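# Place build plate from box onto 3-D printer bed

## Task

Pick up the build plate resting on the cardboard box and set it on the 3-D printer's bed with the coated side facing up and its side and back edges lined up with the bed's edges. The printer must stay upright, and the other items next to and behind the printer must remain roughly where they were and keep their orientation. The plate has to stay put on its own, not because the robot is holding it. Finally, open the gripper and move the arm away.

## Robot and tools

Robot: two arms, left_arm and right_arm, each ending in a two-finger gripper. These are just names. In the shared scene frame, left_arm sits on the +y side, +x runs out across the table, +z is up, and the origin is on the tabletop midway between the arm bases. Every position is in metres. Every orientation is a quaternion written w first (qw, qx, qy, qz). In gripper terms, the fingers extend along the gripper's +z axis and close along its y axis. The reported end_effector_position is the point between the pads, roughly 1 cm short of the fingertips.

Row format, used by execute_actions and move: a flat list of 16 numbers covering both arms, even if only one moves. First the left arm: x, y, z, qw, qx, qy, qz, opening. Then the same eight for the right arm. x, y, z and the quaternion form an absolute target pose for that gripper in the scene frame, not an offset. Opening ranges from -1 (closed) to +1 (fully open, 0.094 m). To keep an arm still, resend the exact pose and opening from the latest result before it stopped. To hold an orientation, repeat the same quaternion in every row rather than copying a possibly drifted reported one.

execute_actions(actions): a list of up to 15 actions, run in order. Each action is a table of up to 15 rows. Each row lasts one control step of 1/30 s. If a table has fewer than 15 rows, its final row is held for the remaining steps. An empty list just reports state and images. The controller refuses an action for both arms if any target lies over 0.6 m from that gripper's position at the start of the action, measured along the gripper's own axes. If the first action fails this check against the last reported state, or any action is malformed, nothing in the call runs. Each step the command is also clipped to within 70 mm and 16 degrees of the measured pose, so distant targets need several actions. Position is favoured over orientation when both cannot be met.

move(target, speed, blocking): target is one 16-number row. Each gripper travels a straight line toward its pose, and both finish together. speed is the path's top speed in m/s, from 0.002 to 0.5 (default 0.25). Rotation is capped at twice that value in rad/s. A path lasts 0.5 to 10 s and is cut off at 10 s. Grippers take the shorter rotation. The opening is applied when the move starts. Paths do not avoid obstacles or the other arm. Real motion may lag, wander, or overshoot the speed, especially near full arm extension. Faster contact and targets placed deeper past a surface mean harder impacts and pressing. With blocking=false you get a reply after 0.5 s while the arm continues. Then use wait or stop before any further rows or moves. The reply includes a 'move:' line. It gives the ending (done, off_target, moving, held, fault) and which limits acted. limits=paced means the pose was clipped. limits=held means some steps were blocked and a later burst can be fast. The reply also gives each gripper's distance from its pose. If only one arm is named, the other finished at rest.

wait(seconds): 0 to 10. The arms keep their last command. It returns early if a running move finishes. stop(): brakes a running move. It needs stopping distance, and the fingers keep moving. zoom_image(camera, region): a closer view of the last image from cam_low, cam_left_wrist or cam_right_wrist. region is [x0, y0, x1, y1] in pixels, origin at top-left, at most 504x504. show_instructions(): shows the reference image pages. finished_scene(scene): ends the current scene; pass its number. It cannot be undone, so call it only once the plate rests correctly and the gripper is released and clear.

Results: a state line 'left_arm: ... | right_arm: ...' with each gripper's pose. It can be inaccurate, more so at long reach. 'Hand target' lines show the clipped pose each arm is currently driving toward. grip_measured is the measured finger opening on the command scale, with up to about 1 mm of fixed error per gripper. The last Joint positions entry is the opening in metres. 'pose unreachable' means the clearance check altered or blocked that arm's command. FAULT or OVER-TEMPERATURE FAULT lines mean an arm has stopped. MOTOR HOT appears from 75 °C. At 90 °C the arm halts for 10 s, and at 100 °C it drops whatever it holds. Holding loads heats motors, so don't hold longer than needed. Images come from cam_low (fixed), then the two wrist fisheye cameras, each 504x504, with the calibration given.

Joint limits (rad): waist -2.618 to 3.054, shoulder 0 to 3.142, elbow 0 to 3.142, wrist pitch -1.571 to 1.571, wrist yaw -1.571 to 1.571, wrist roll -2.094 to 2.094. Motions often finish a centimetre or more off, usually low.

Gripping: to hold something, command an opening below grip_measured. About 0.03 below gives a firm hold, and less gives a lighter one. Pad force is about 50 to 62 N and weaker on very thin parts, which matters for a thin plate. First contact can spike the force.

Avoid: letting the arms collide or push each other, knocking anything off the table, tipping the printer, disturbing neighbouring objects, dropping or slamming the plate, and pressing hard into surfaces. Brief external tugs on held parts or nudges to loose objects may happen.

Each tool is called after "Call:" as a command line: name --argument value for each argument, lists and objects as JSON in quotes; but a table of rows of numbers goes row by row, as --pt "numbers of a row", without its own name.

Reference images:

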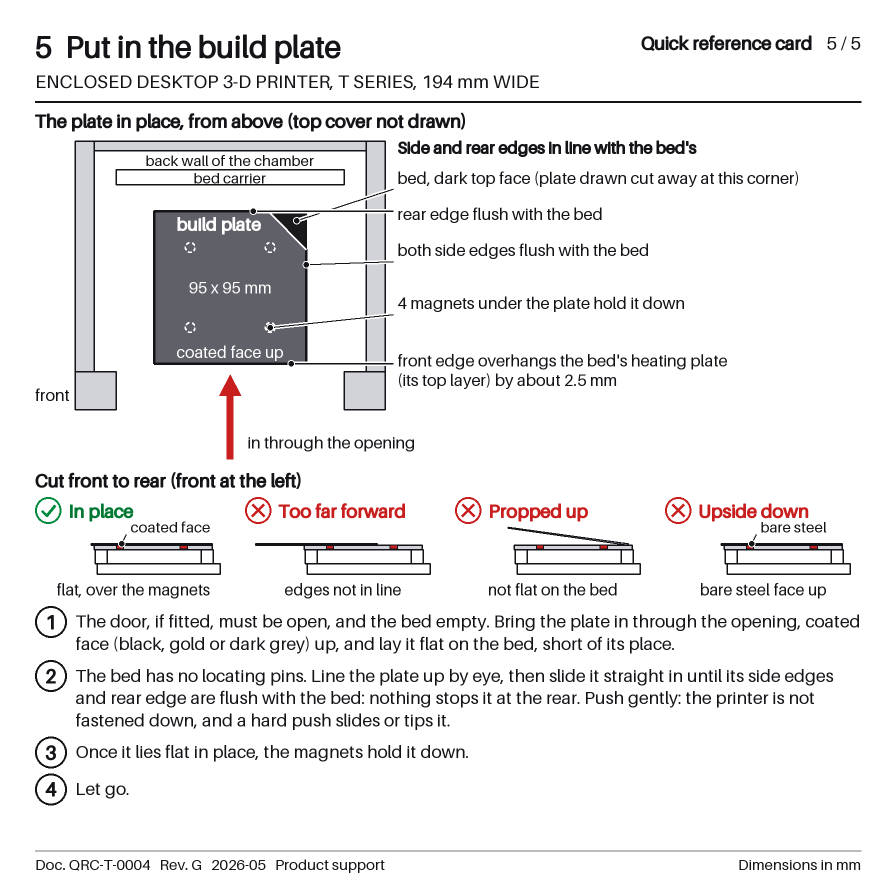

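## Session

Call:
execute_actions --actions '[]'

Scene clock: 0.00 s.
left_arm: end_effector_position=(+0.4025, +0.3601, +0.3989) grip_measured=+1.000 end_effector_quat_wxyz=(+0.700, -0.008, +0.714, +0.011) | right_arm: end_effector_position=(+0.3842, -0.2903, +0.3956) grip_measured=+1.000 end_effector_quat_wxyz=(+0.696, -0.038, +0.716, +0.029)
Joint positions: left_arm=[ 0.011  1.062  1.039  0.005 -0.007  0.003  0.094] | right_arm=[ 0.003  1.06   1.035 -0.004 -0.01  -0.011  0.094]
Joint velocities: left_arm=[ 0.007  0.002  0.007  0.007  0.037 -0.037  0.   ] | right_arm=[-0.002  0.007 -0.007 -0.051  0.022 -0.051  0.   ]
Hand target (left_arm): +0.399, +0.360, +0.408; +0.709, -0.009, +0.705, +0.011
Hand target (right_arm): +0.382, -0.291, +0.399; +0.698, -0.037, +0.714, +0.030

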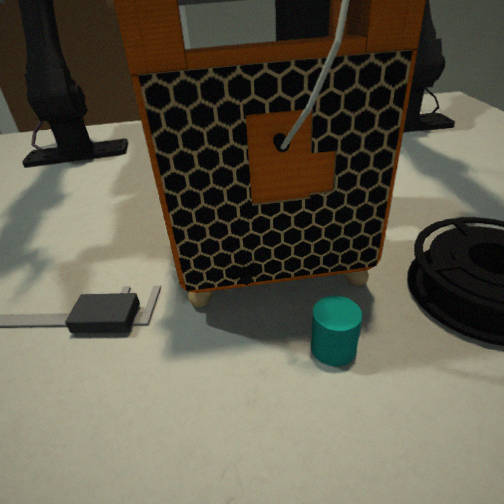

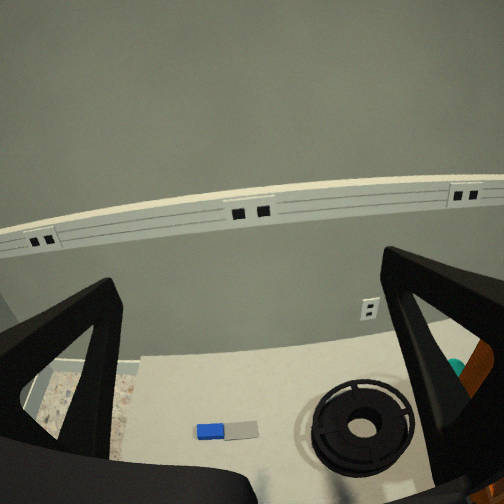

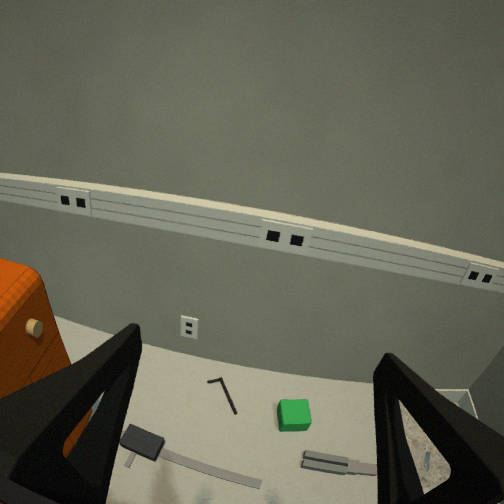

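Call:
move --target '[0.15,0.25,0.36,0.47,0.296,0.814,-0.171,1,0.15,-0.2,0.36,0.47,-0.296,0.814,0.171,1]'

Scene clock: 19.13 s.
left_arm: end_effector_position=(+0.1563, +0.2418, +0.3520) grip_measured=+1.000 end_effector_quat_wxyz=(+0.448, +0.306, +0.822, -0.172) | right_arm: end_effector_position=(+0.1528, -0.1938, +0.3530) grip_measured=+1.000 end_effector_quat_wxyz=(+0.460, -0.307, +0.817, +0.164)
Joint positions: left_arm=[-0.357  0.696  1.372 -1.279  0.314  0.2    0.094] | right_arm=[ 0.644  0.728  1.334 -1.157  0.02  -0.006  0.094]
Joint velocities: left_arm=[-0.115 -0.017 -0.007 -0.051 -0.11  -0.154  0.   ] | right_arm=[-0.007 -0.002  0.007 -0.022  0.037  0.007  0.   ]
Hand target (left_arm): +0.152, +0.245, +0.364; +0.470, +0.300, +0.813, -0.169
Hand target (right_arm): +0.147, -0.199, +0.364; +0.472, -0.301, +0.812, +0.167
Off the commanded pose (left_arm): 0.013 m, 3 deg.
Off the commanded pose (right_arm): 0.010 m, 2 deg.
move: off_target (left_arm)
camera_calibration (this result's frames):
cam_left_wrist: T_world_to_cam=[[-0.729347, -0.680619, -0.0693564, 0.299991], [-0.604377, 0.688497, -0.400875, 0.0838365], [0.320595, -0.250459, -0.913504, 0.433303], [0, 0, 0, 1]] pos_world=[0.130552, 0.254983, 0.450238]
cam_right_wrist: T_world_to_cam=[[0.734793, -0.667295, 0.121643, -0.283838], [-0.555551, -0.694963, -0.456497, 0.15487], [0.389156, 0.267852, -0.88137, 0.405082], [0, 0, 0, 1]] pos_world=[0.13696, -0.190277, 0.462252]

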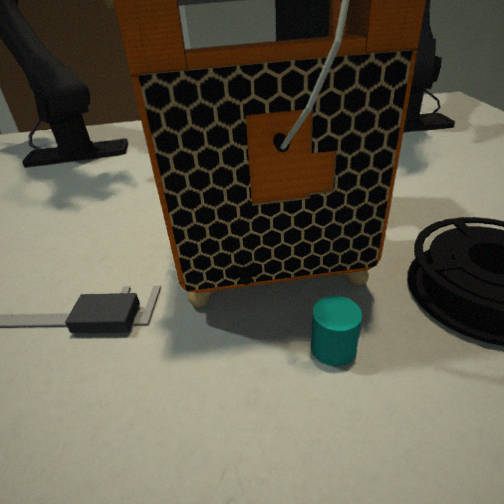

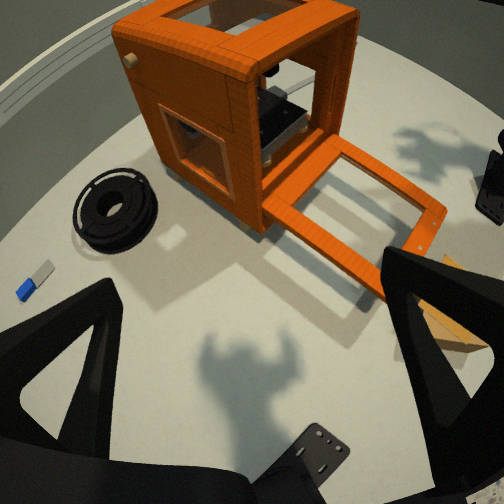

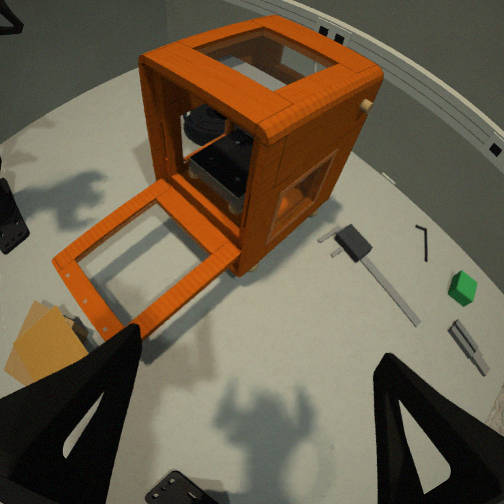

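Call:
move --target '[0.05,0.17,0.3,0.354,0.612,0.612,-0.354,1,0.05,-0.12,0.3,0.354,-0.612,0.612,0.354,1]'

Scene clock: 27.67 s.
left_arm: end_effector_position=(+0.0511, +0.1667, +0.3013) grip_measured=+1.000 end_effector_quat_wxyz=(+0.350, +0.615, +0.613, -0.351) | right_arm: end_effector_position=(+0.0528, -0.1244, +0.3068) grip_measured=+1.000 end_effector_quat_wxyz=(+0.368, -0.603, +0.617, +0.347)
Joint positions: left_arm=[-0.738  0.618  1.102 -1.211  0.699  0.521  0.094] | right_arm=[ 0.683  0.662  1.09  -1.089 -0.65  -0.458  0.094]
Joint velocities: left_arm=[-0.032 -0.007  0.002  0.037 -0.066 -0.007  0.   ] | right_arm=[ 0.022  0.002  0.012  0.007 -0.037  0.037  0.   ]
Hand target (left_arm): +0.050, +0.167, +0.300; +0.355, +0.614, +0.611, -0.352
Hand target (right_arm): +0.048, -0.122, +0.301; -0.357, +0.611, -0.611, -0.355
Off the commanded pose (left_arm): 0.004 m, 1 deg.
Off the commanded pose (right_arm): 0.009 m, 2 deg.
move: done
camera_calibration (this result's frames):
cam_left_wrist: T_world_to_cam=[[-0.991459, 0.101132, -0.0823509, 0.0555976], [0.126954, 0.892984, -0.431812, -0.0104613], [0.0298679, -0.438579, -0.898196, 0.4435], [0, 0, 0, 1]] pos_world=[0.0432044, 0.198229, 0.398412]
cam_right_wrist: T_world_to_cam=[[0.988094, 0.0858586, 0.127669, -0.0800357], [0.13816, -0.860279, -0.490746, 0.0797535], [0.0676961, 0.502542, -0.861898, 0.424845], [0, 0, 0, 1]] pos_world=[0.0393037, -0.13802, 0.41553]

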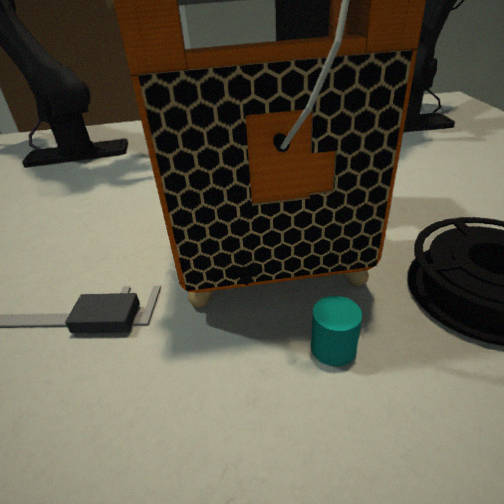

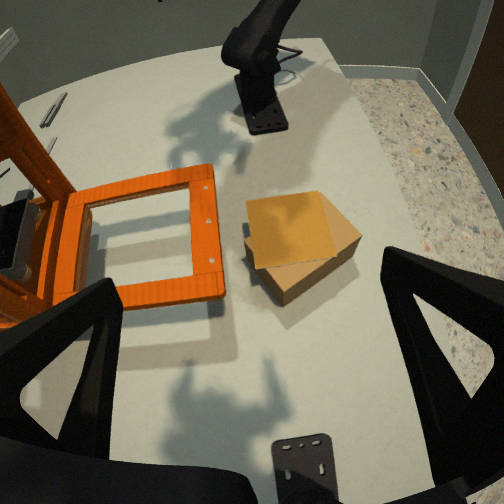

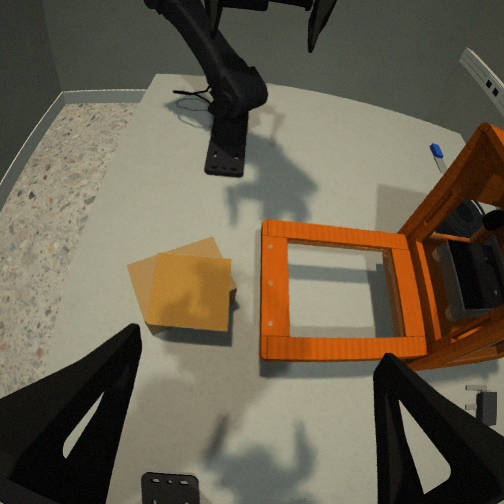

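Call:
zoom_image --camera "cam_left_wrist" --region '[200,160,380,340]'

Call:
zoom_image --camera "cam_right_wrist" --region '[110,200,290,380]'

Region (200, 160, 380, 340) of cam_left_wrist's 504x504 image, scaled by 2.800, with more detail than that image has.

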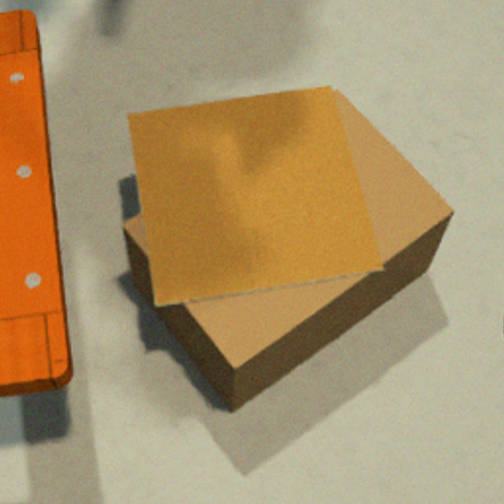

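Region (110, 200, 290, 380) of cam_right_wrist's 504x504 image, scaled by 2.800, with more detail than that image has.

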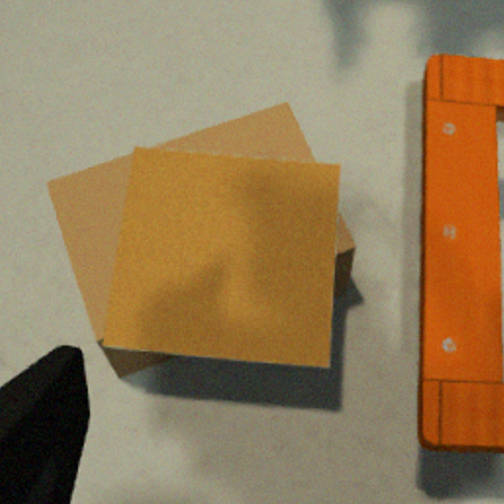

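Call:
move --target '[0.05,0.19,0.3,0.354,0.612,0.612,-0.354,1,0.018,-0.085,0.12,0.7067,-0.7067,-0.0185,0.0185,-0.1]'

Scene clock: 81.00 s.
left_arm: end_effector_position=(+0.0531, +0.1887, +0.2925) grip_measured=+1.000 end_effector_quat_wxyz=(+0.348, +0.610, +0.626, -0.339) | right_arm: end_effector_position=(+0.0268, -0.0897, +0.1256) grip_measured=-0.099 end_effector_quat_wxyz=(-0.620, +0.781, -0.048, -0.057)
Joint positions: left_arm=[-0.333  0.662  1.146 -1.551  0.925  0.966  0.094] | right_arm=[ 1.     0.035  0.018 -0.242 -0.506 -1.546  0.042]
Joint velocities: left_arm=[-0.007  0.012 -0.002 -0.037 -0.007 -0.037  0.   ] | right_arm=[ 0.017  0.002 -0.002  0.022 -0.007  0.022  0.001]
Hand target (left_arm): +0.050, +0.190, +0.300; +0.357, +0.609, +0.623, -0.337
Hand target (right_arm): +0.026, -0.090, +0.127; -0.621, +0.780, -0.048, -0.058
Off the commanded pose (left_arm): 0.008 m, 2 deg.
Off the commanded pose (right_arm): 0.011 m, 16 deg.
joint sent to its limit (left arm) — the command would take joint 4 (wrist pitch) past its lower limit, so that joint was sent only as far as its limit.
move: held (right_arm); limits=held; held on 12 of 108 steps (right_arm), including the last (right_arm)
pose unreachable (right arm): on one or more control steps of this call, first in action 0 (counted from 0), this arm could not follow its commanded pose, so it was not sent that pose on those steps. On the call's last step it was still not sent that pose. It may still have moved: this result reports where it is.
cause: the commanded pose would bring two parts of the arm too close to each other (its upper arm (the part past joint 2) and its wrist (the part past joint 5), with joints 3 (elbow) to 5 (wrist yaw) between them).
camera_calibration (this result's frames):
cam_left_wrist: T_world_to_cam=[[-0.994086, 0.0751064, -0.0784333, 0.0585321], [0.100941, 0.905418, -0.412345, -0.0408201], [0.0400451, -0.417824, -0.907645, 0.443424], [0, 0, 0, 1]] pos_world=[0.0445494, 0.217836, 0.390231]
cam_right_wrist: T_world_to_cam=[[-0.0108089, 0.270009, 0.962797, -0.0958244], [0.877213, -0.459617, 0.138744, -0.038633], [0.47998, 0.846078, -0.231887, 0.193641], [0, 0, 0, 1]] pos_world=[-0.0600901, -0.155718, 0.142522]

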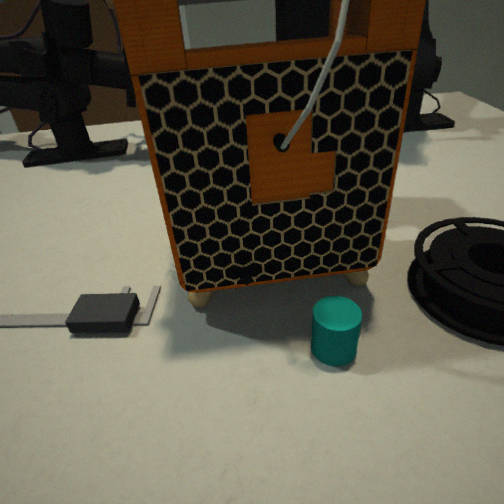

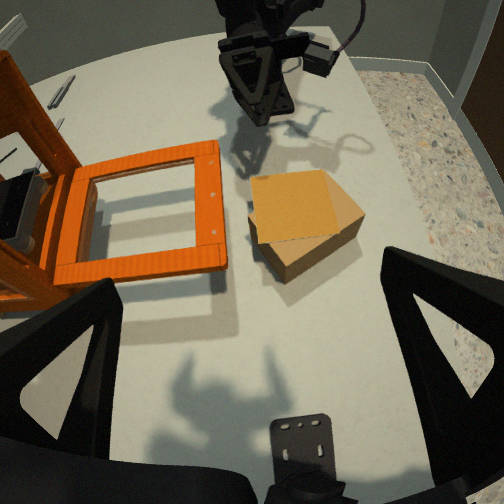

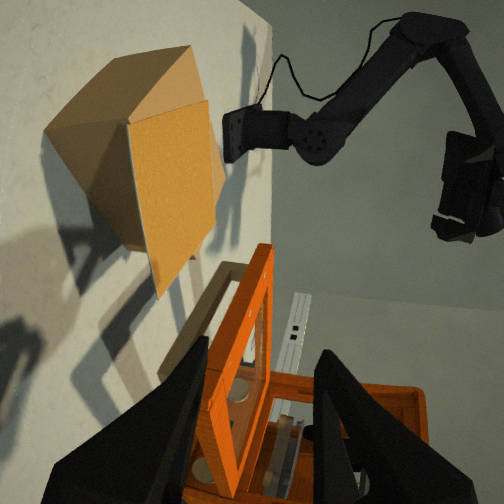

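Call:
move --target '[0.08,0.2,0.3,0.354,0.612,0.612,-0.354,1,0.05,-0.05,0.2,0.5631,-0.804,-0.1563,0.1094,-0.1]'

Call:
move --target '[0.08,0.2,0.3,0.354,0.612,0.612,-0.354,1,0.035,-0.068,0.12,0.5631,-0.804,-0.1563,0.1094,-0.1]' --speed 0.1

Scene clock: 138.63 s.
left_arm: end_effector_position=(+0.0791, +0.1986, +0.2926) grip_measured=+1.000 end_effector_quat_wxyz=(+0.362, +0.601, +0.655, -0.280) | right_arm: end_effector_position=(+0.0502, -0.0507, +0.1963) grip_measured=-0.099 end_effector_quat_wxyz=(-0.579, +0.798, +0.134, -0.099)
Joint positions: left_arm=[-0.251  0.698  1.193 -1.554  0.842  1.009  0.094] | right_arm=[ 0.739  0.861  0.514 -0.263 -1.001 -2.099  0.042]
Joint velocities: left_arm=[-0.002 -0.007 -0.022 -0.022 -0.022 -0.007  0.   ] | right_arm=[-0.012  0.002 -0.007 -0.081 -0.066  0.037 -0.001]
Hand target (left_arm): +0.080, +0.199, +0.300; +0.367, +0.601, +0.654, -0.277
Hand target (right_arm): +0.049, -0.050, +0.202; -0.579, +0.797, +0.135, -0.108
Off the commanded pose (left_arm): 0.008 m, 10 deg.
Off the commanded pose (right_arm): 0.004 m, 3 deg.
joint sent to its limit (left arm) — the command would take joint 4 (wrist pitch) past its lower limit, so that joint was sent only as far as its limit.
joint sent to its limit (right arm) — the command would take joint 6 (wrist roll) past its lower limit, so that joint was sent only as far as its limit.
move: off_target (left_arm, right_arm)
camera_calibration (this result's frames):
cam_left_wrist: T_world_to_cam=[[-0.990252, -0.0151297, -0.138463, 0.11886], [0.0336302, 0.938702, -0.343084, -0.0739581], [0.135167, -0.344396, -0.929043, 0.430817], [0, 0, 0, 1]] pos_world=[0.0619564, 0.219595, 0.391332]
cam_right_wrist: T_world_to_cam=[[-0.258185, 0.281697, 0.924114, -0.153554], [0.944284, -0.128527, 0.302999, -0.0698462], [0.204128, 0.950856, -0.232818, 0.185156], [0, 0, 0, 1]] pos_world=[-0.0114862, -0.141778, 0.206173]

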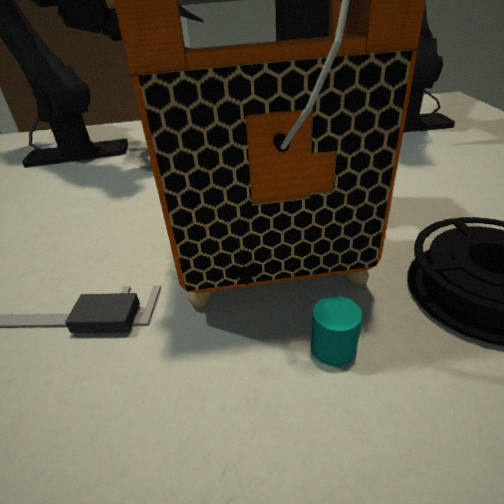

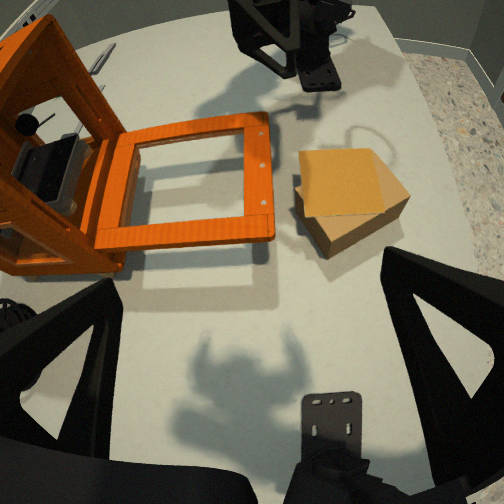

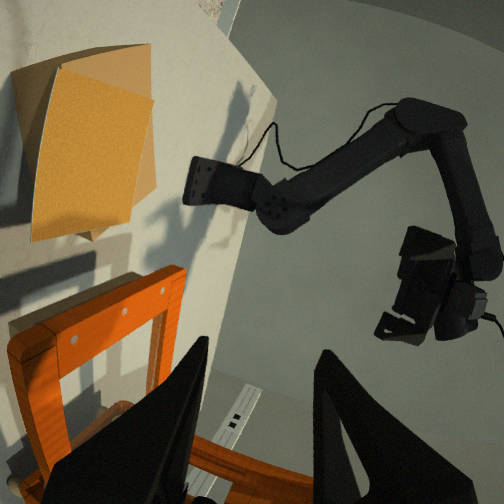

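Scene clock: 140.10 s.
left_arm: end_effector_position=(+0.0797, +0.1989, +0.2926) grip_measured=+1.000 end_effector_quat_wxyz=(+0.364, +0.603, +0.653, -0.278) | right_arm: end_effector_position=(+0.0357, -0.0661, +0.1237) grip_measured=-0.099 end_effector_quat_wxyz=(-0.576, +0.800, +0.131, -0.103)
Joint positions: left_arm=[-0.247  0.698  1.193 -1.554  0.842  1.02   0.094] | right_arm=[ 0.739  0.849  0.22   0.006 -1.001 -2.101  0.042]
Joint velocities: left_arm=[ 0.002  0.017 -0.002  0.022 -0.007 -0.022  0.   ] | right_arm=[ 0.002  0.002 -0.017 -0.007 -0.007  0.022 -0.001]
Hand target (left_arm): +0.080, +0.198, +0.300; +0.367, +0.602, +0.652, -0.279
Hand target (right_arm): +0.033, -0.069, +0.120; -0.576, +0.800, +0.132, -0.104
Off the commanded pose (left_arm): 0.007 m, 10 deg.
Off the commanded pose (right_arm): 0.004 m, 3 deg.
joint sent to its limit (left arm) — the command would take joint 4 (wrist pitch) past its lower limit, so that joint was sent only as far as its limit.
joint sent to its limit (right arm) — the command would take joint 6 (wrist roll) past its lower limit, so that joint was sent only as far as its limit.
move: off_target (left_arm, right_arm)
camera_calibration (this result's frames):
cam_left_wrist: T_world_to_cam=[[-0.988935, -0.0118742, -0.147874, 0.121436], [0.0397415, 0.939153, -0.341193, -0.0753331], [0.142927, -0.343295, -0.928289, 0.429764], [0, 0, 0, 1]] pos_world=[0.0616614, 0.219727, 0.391199]
cam_right_wrist: T_world_to_cam=[[-0.251515, 0.290003, 0.923384, -0.085414], [0.946582, -0.125216, 0.29716, -0.0353341], [0.2018, 0.948799, -0.243018, 0.187101], [0, 0, 0, 1]] pos_world=[-0.0257932, -0.157176, 0.134839]

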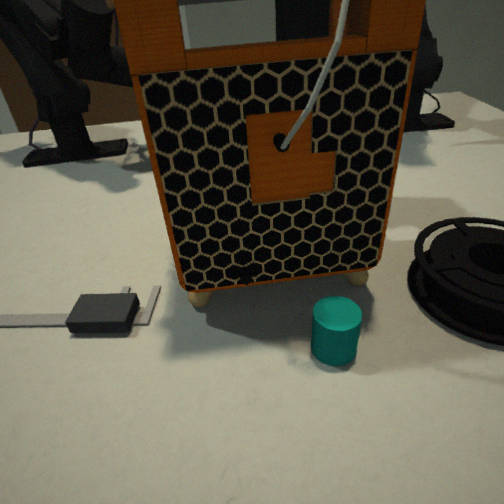

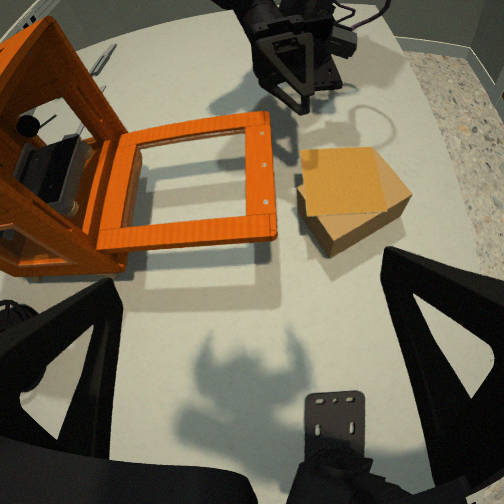

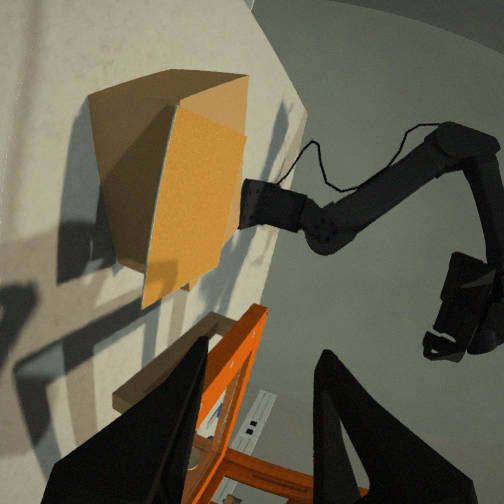

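Call:
move --target '[0.08,0.198,0.3,0.367,0.602,0.652,-0.279,1,0.032,-0.064,0.062,0.577,-0.80,-0.132,0.103,-0.2]' --speed 0.06

Scene clock: 148.43 s.
left_arm: end_effector_position=(+0.0799, +0.1991, +0.2923) grip_measured=+1.000 end_effector_quat_wxyz=(+0.363, +0.602, +0.655, -0.277) | right_arm: end_effector_position=(+0.0383, -0.0605, +0.0735) grip_measured=-0.199 end_effector_quat_wxyz=(-0.588, +0.792, +0.144, -0.083)
Joint positions: left_arm=[-0.247  0.698  1.193 -1.554  0.84   1.017  0.094] | right_arm=[ 0.756  1.221  0.044  0.617 -0.981 -2.089  0.038]
Joint velocities: left_arm=[-0.002 -0.027  0.007 -0.037  0.037 -0.037  0.   ] | right_arm=[-0.007  0.002  0.002  0.007  0.037 -0.037 -0.   ]
Hand target (left_arm): +0.080, +0.198, +0.300; +0.367, +0.602, +0.652, -0.279
Hand target (right_arm): +0.031, -0.066, +0.063; -0.576, +0.800, +0.132, -0.103
Off the commanded pose (left_arm): 0.008 m, 1 deg.
Off the commanded pose (right_arm): 0.014 m, 3 deg.
move: off_target (right_arm)
camera_calibration (this result's frames):
cam_left_wrist: T_world_to_cam=[[-0.989255, -0.0151078, -0.145417, 0.121586], [0.0355764, 0.939873, -0.339667, -0.075956], [0.141806, -0.341191, -0.929236, 0.429481], [0, 0, 0, 1]] pos_world=[0.0620792, 0.219761, 0.390971]
cam_right_wrist: T_world_to_cam=[[-0.28864, 0.257004, 0.922299, -0.0405187], [0.933351, -0.139186, 0.330883, -0.0249799], [0.213409, 0.956335, -0.1997, 0.165865], [0, 0, 0, 1]] pos_world=[-0.0237774, -0.151686, 0.0787591]

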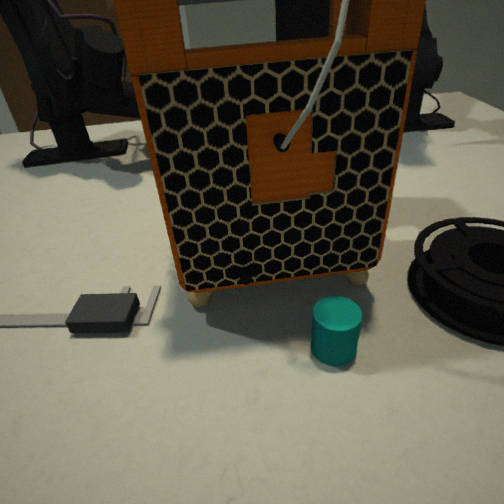

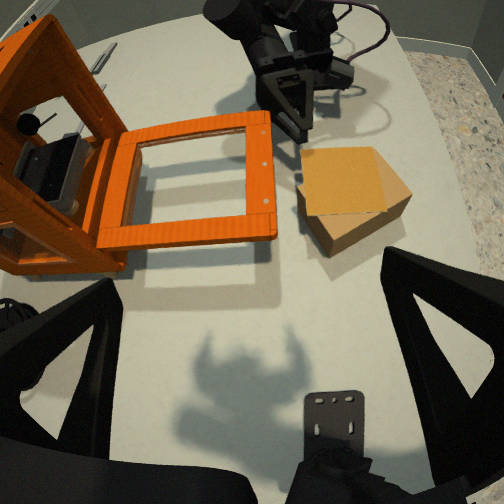

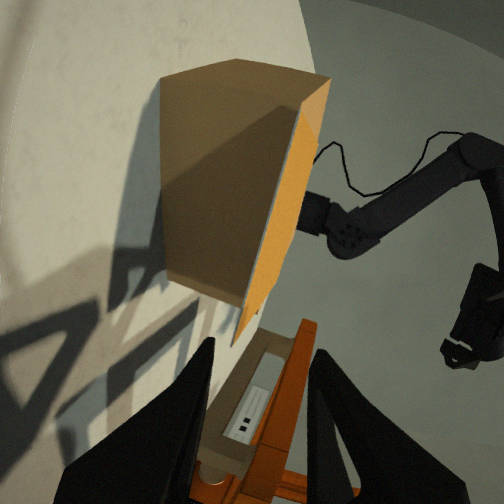

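Call:
move --target '[0.08,0.198,0.3,0.367,0.602,0.652,-0.279,1,0.018,-0.045,0.06,0.577,-0.80,-0.132,0.103,-0.05]' --speed 0.04

Scene clock: 166.67 s.
left_arm: end_effector_position=(+0.0801, +0.1993, +0.2921) grip_measured=+1.000 end_effector_quat_wxyz=(+0.363, +0.602, +0.655, -0.276) | right_arm: end_effector_position=(+0.0253, -0.0393, +0.0715) grip_measured=-0.051 end_effector_quat_wxyz=(-0.589, +0.790, +0.145, -0.085)
Joint positions: left_arm=[-0.247  0.698  1.193 -1.554  0.838  1.017  0.094] | right_arm=[ 0.915  1.367  0.044  0.868 -0.846 -1.96   0.045]
Joint velocities: left_arm=[ 0.002  0.002 -0.002 -0.022 -0.051 -0.051  0.   ] | right_arm=[-0.012  0.002 -0.012  0.081  0.081  0.007  0.   ]
Hand target (left_arm): +0.080, +0.198, +0.300; +0.367, +0.602, +0.652, -0.279
Hand target (right_arm): +0.018, -0.046, +0.060; -0.575, +0.801, +0.133, -0.102
Off the commanded pose (left_arm): 0.008 m, 1 deg.
Off the commanded pose (right_arm): 0.015 m, 3 deg.
move: off_target (right_arm)
camera_calibration (this result's frames):
cam_left_wrist: T_world_to_cam=[[-0.989183, -0.0157957, -0.145831, 0.121981], [0.034832, 0.940453, -0.338134, -0.0767212], [0.142488, -0.339556, -0.929731, 0.429081], [0, 0, 0, 1]] pos_world=[0.0621951, 0.219776, 0.390776]
cam_right_wrist: T_world_to_cam=[[-0.287841, 0.252714, 0.923733, -0.0481782], [0.934392, -0.137301, 0.328725, -0.0089982], [0.209903, 0.95775, -0.196613, 0.147855], [0, 0, 0, 1]] pos_world=[-0.0364949, -0.130668, 0.0765318]

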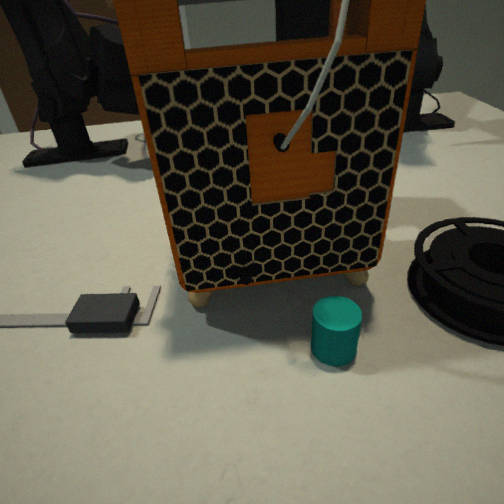

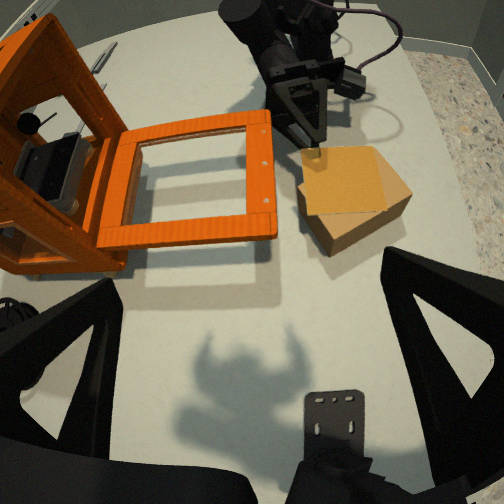

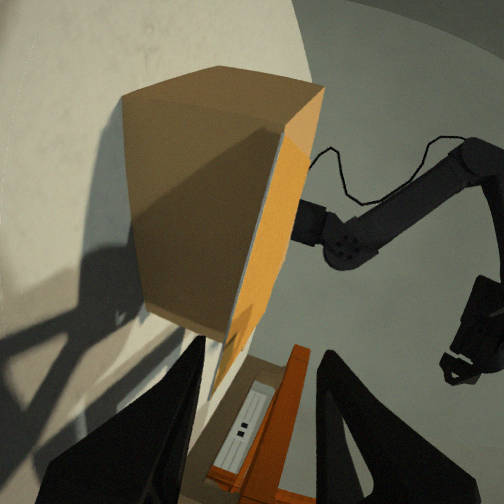

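Call:
move --target '[0.08,0.198,0.3,0.367,0.602,0.652,-0.279,1,0.008,-0.026,0.062,0.577,-0.80,-0.132,0.103,0.05]' --speed 0.03

Call:
zoom_image --camera "cam_left_wrist" --region '[240,60,440,260]'

Scene clock: 176.77 s.
left_arm: end_effector_position=(+0.0803, +0.1995, +0.2918) grip_measured=+1.000 end_effector_quat_wxyz=(+0.363, +0.602, +0.656, -0.276) | right_arm: end_effector_position=(+0.0091, -0.0293, +0.0632) grip_measured=+0.049 end_effector_quat_wxyz=(-0.579, +0.798, +0.139, -0.097)
Joint positions: left_arm=[-0.247  0.698  1.193 -1.554  0.836  1.017  0.094] | right_arm=[ 1.037  1.455  0.044  0.975 -0.742 -1.884  0.049]
Joint velocities: left_arm=[ 0.012  0.007 -0.002 -0.007 -0.022  0.022  0.   ] | right_arm=[ 0.017 -0.002 -0.007 -0.022 -0.007  0.051  0.   ]
Hand target (left_arm): +0.080, +0.198, +0.300; +0.367, +0.602, +0.652, -0.279
Hand target (right_arm): +0.008, -0.027, +0.062; -0.575, +0.801, +0.133, -0.102
Off the commanded pose (left_arm): 0.008 m, 1 deg.
Off the commanded pose (right_arm): 0.004 m, 1 deg.
move: done
camera_calibration (this result's frames):
cam_left_wrist: T_world_to_cam=[[-0.989111, -0.0164828, -0.146245, 0.122376], [0.0340865, 0.941031, -0.3366, -0.0774856], [0.143169, -0.337919, -0.930222, 0.428679], [0, 0, 0, 1]] pos_world=[0.0623111, 0.219792, 0.390582]
cam_right_wrist: T_world_to_cam=[[-0.269898, 0.278622, 0.921697, -0.0470159], [0.941736, -0.123156, 0.312995, 0.0115582], [0.20072, 0.952472, -0.229148, 0.142021], [0, 0, 0, 1]] pos_world=[-0.0520807, -0.120748, 0.0722607]

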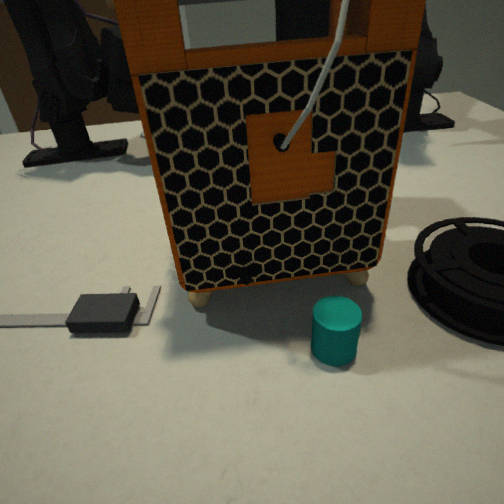

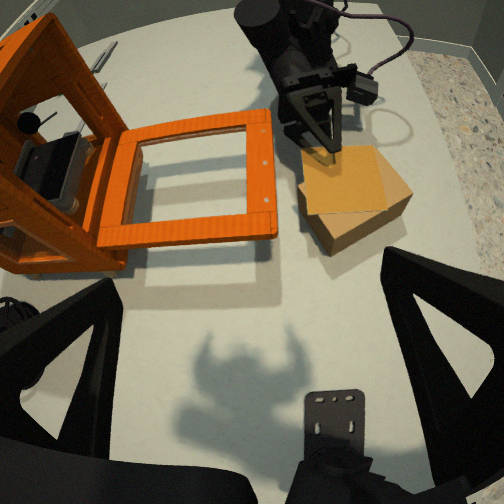

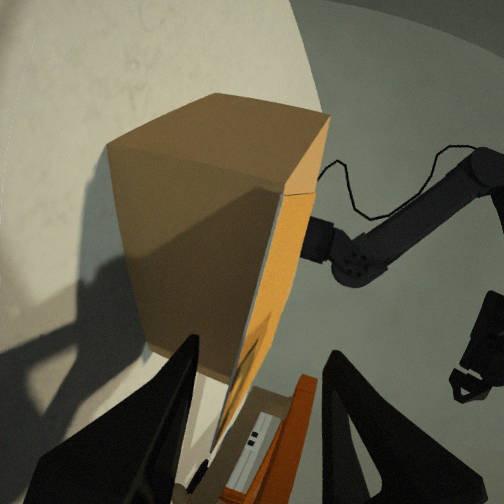

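Region (240, 60, 440, 260) of cam_left_wrist's 504x504 image, scaled by 2.520, with more detail than that image has.

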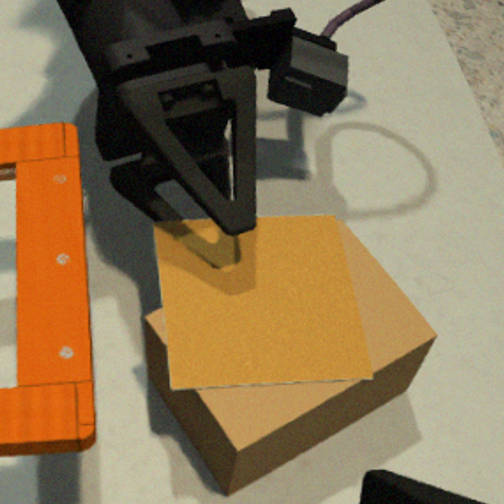

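Call:
execute_actions --actions '[[[0.08,0.198,0.3,0.367,0.602,0.652,-0.279,1,0.008,-0.026,0.064,0.577,-0.80,-0.132,0.103,-0.3]],[[0.08,0.198,0.3,0.367,0.602,0.652,-0.279,1,0.008,-0.025,0.068,0.577,-0.80,-0.132,0.103,-0.5]],[[0.08,0.198,0.3,0.367,0.602,0.652,-0.279,1,0.008,-0.024,0.072,0.577,-0.80,-0.132,0.103,-0.65]],[[0.08,0.198,0.3,0.367,0.602,0.652,-0.279,1,0.008,-0.024,0.076,0.577,-0.80,-0.132,0.103,-0.8]]]'

Call:
zoom_image --camera "cam_left_wrist" --region '[240,60,440,260]'

Scene clock: 187.30 s.
left_arm: end_effector_position=(+0.0803, +0.1995, +0.2918) grip_measured=+1.000 end_effector_quat_wxyz=(+0.363, +0.602, +0.656, -0.276) | right_arm: end_effector_position=(+0.0070, -0.0340, +0.0633) grip_measured=-0.799 end_effector_quat_wxyz=(-0.567, +0.807, +0.126, -0.105)
Joint positions: left_arm=[-0.247  0.698  1.193 -1.554  0.836  1.017  0.094] | right_arm=[ 1.042  1.361  0.044  0.851 -0.73  -1.866  0.009]
Joint velocities: left_arm=[-0.002  0.012 -0.007  0.037 -0.022  0.051  0.   ] | right_arm=[ 0.002  0.007 -0.002 -0.037 -0.007  0.007  0.   ]
Hand target (left_arm): +0.080, +0.198, +0.300; +0.367, +0.602, +0.652, -0.279
Hand target (right_arm): +0.008, -0.024, +0.076; -0.577, +0.799, +0.132, -0.103
Off the commanded pose (left_arm): 0.008 m, 1 deg.
Off the commanded pose (right_arm): 0.016 m, 2 deg.
camera_calibration (this result's frames):
cam_left_wrist: T_world_to_cam=[[-0.989111, -0.0164828, -0.146245, 0.122376], [0.0340865, 0.941031, -0.3366, -0.0774856], [0.143169, -0.337919, -0.930222, 0.428679], [0, 0, 0, 1]] pos_world=[0.0623111, 0.219792, 0.390582]
cam_right_wrist: T_world_to_cam=[[-0.244655, 0.313342, 0.917584, -0.0451238], [0.947671, -0.122901, 0.294645, 0.0140173], [0.205096, 0.941654, -0.266877, 0.148935], [0, 0, 0, 1]] pos_world=[-0.0548695, -0.124383, 0.077022]

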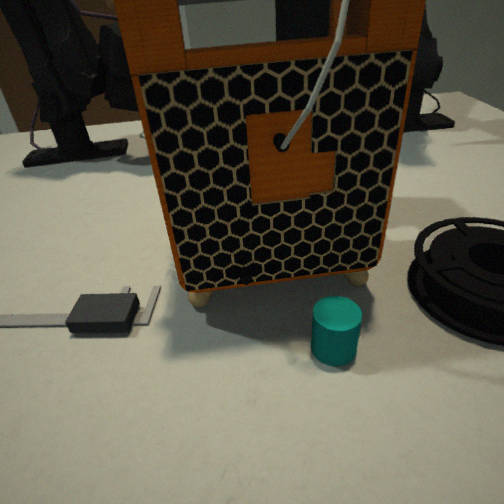

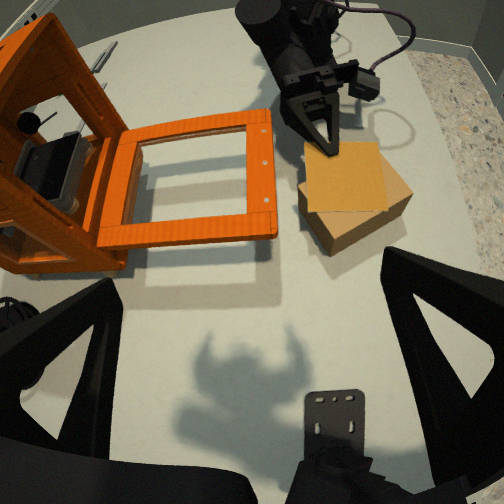

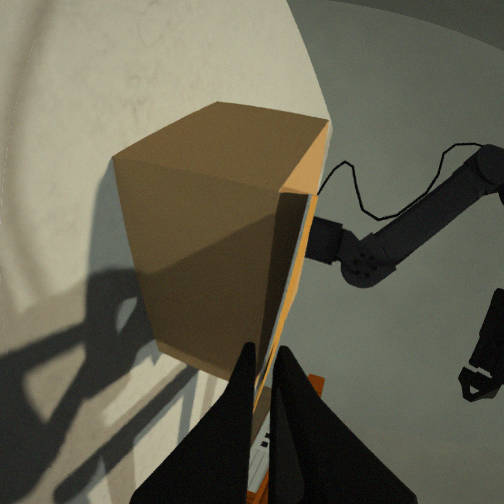

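Region (240, 60, 440, 260) of cam_left_wrist's 504x504 image, scaled by 2.520, with more detail than that image has.

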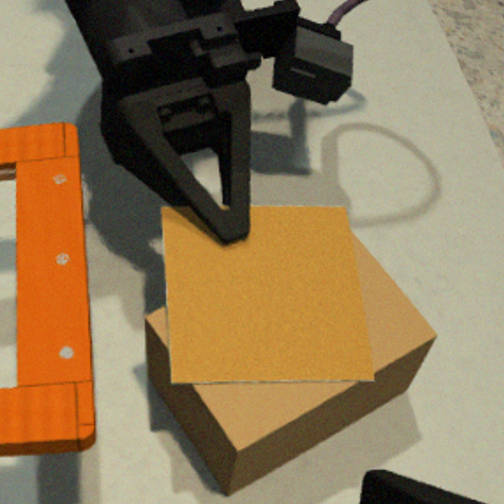

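Call:
execute_actions --actions '[[[0.08,0.198,0.3,0.367,0.602,0.652,-0.279,1,0.008,-0.02,0.083,0.577,-0.80,-0.132,0.103,-0.8]],[[0.08,0.198,0.3,0.367,0.602,0.652,-0.279,1,0.008,-0.017,0.089,0.577,-0.80,-0.132,0.103,-0.85]]]'

Call:
zoom_image --camera "cam_left_wrist" --region '[240,60,440,260]'

Scene clock: 195.27 s.
left_arm: end_effector_position=(+0.0803, +0.1995, +0.2918) grip_measured=+1.000 end_effector_quat_wxyz=(+0.363, +0.602, +0.656, -0.276) | right_arm: end_effector_position=(+0.0081, -0.0235, +0.0784) grip_measured=-0.849 end_effector_quat_wxyz=(-0.570, +0.805, +0.130, -0.103)
Joint positions: left_arm=[-0.247  0.698  1.193 -1.554  0.836  1.017  0.094] | right_arm=[ 1.063  1.287  0.102  0.736 -0.714 -1.858  0.007]
Joint velocities: left_arm=[ 0.017 -0.017 -0.002 -0.007 -0.022 -0.022  0.   ] | right_arm=[-0.032  0.002 -0.012 -0.11  -0.007  0.066  0.001]
Hand target (left_arm): +0.080, +0.198, +0.300; +0.367, +0.602, +0.652, -0.279
Hand target (right_arm): +0.008, -0.017, +0.089; -0.577, +0.799, +0.132, -0.103
Off the commanded pose (left_arm): 0.008 m, 1 deg.
Off the commanded pose (right_arm): 0.012 m, 1 deg.
camera_calibration (this result's frames):
cam_left_wrist: T_world_to_cam=[[-0.989111, -0.0164828, -0.146245, 0.122376], [0.0340865, 0.941031, -0.3366, -0.0774856], [0.143169, -0.337919, -0.930222, 0.428679], [0, 0, 0, 1]] pos_world=[0.0623111, 0.219792, 0.390582]
cam_right_wrist: T_world_to_cam=[[-0.25149, 0.303879, 0.918918, -0.0621762], [0.946254, -0.122293, 0.299413, 0.0095297], [0.203362, 0.944829, -0.256791, 0.142193], [0, 0, 0, 1]] pos_world=[-0.0535709, -0.114289, 0.0907954]

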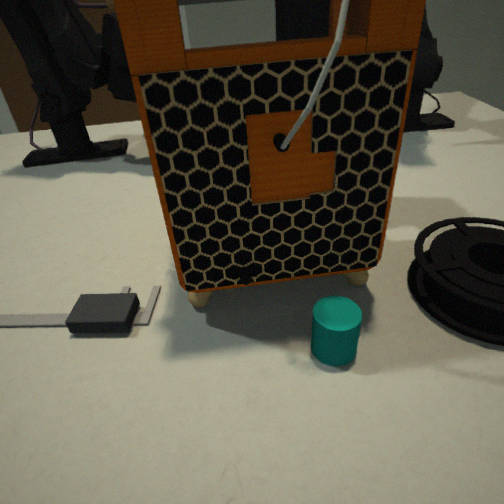

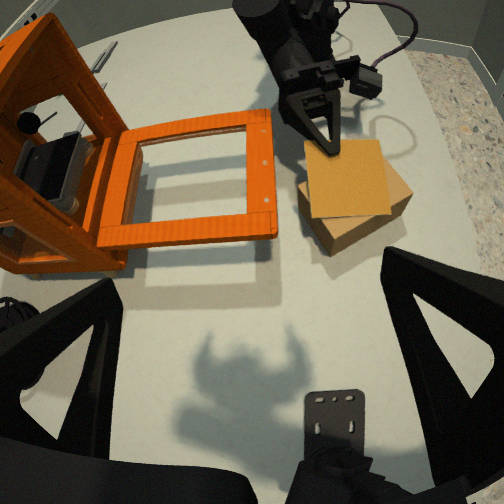

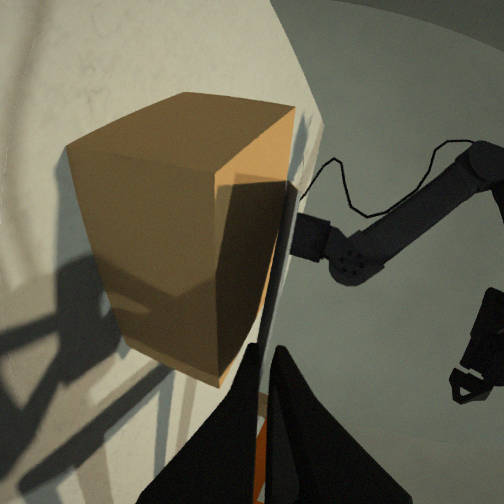

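Region (240, 60, 440, 260) of cam_left_wrist's 504x504 image, scaled by 2.520, with more detail than that image has.

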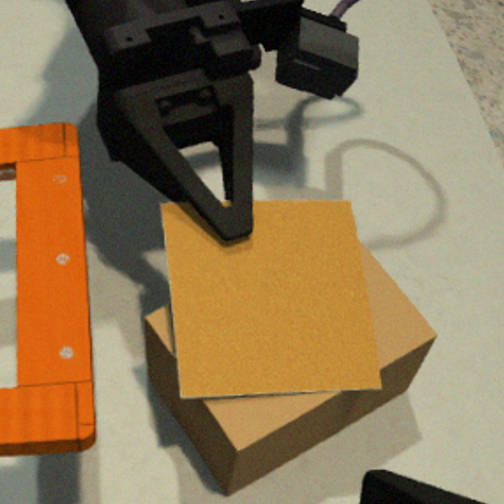

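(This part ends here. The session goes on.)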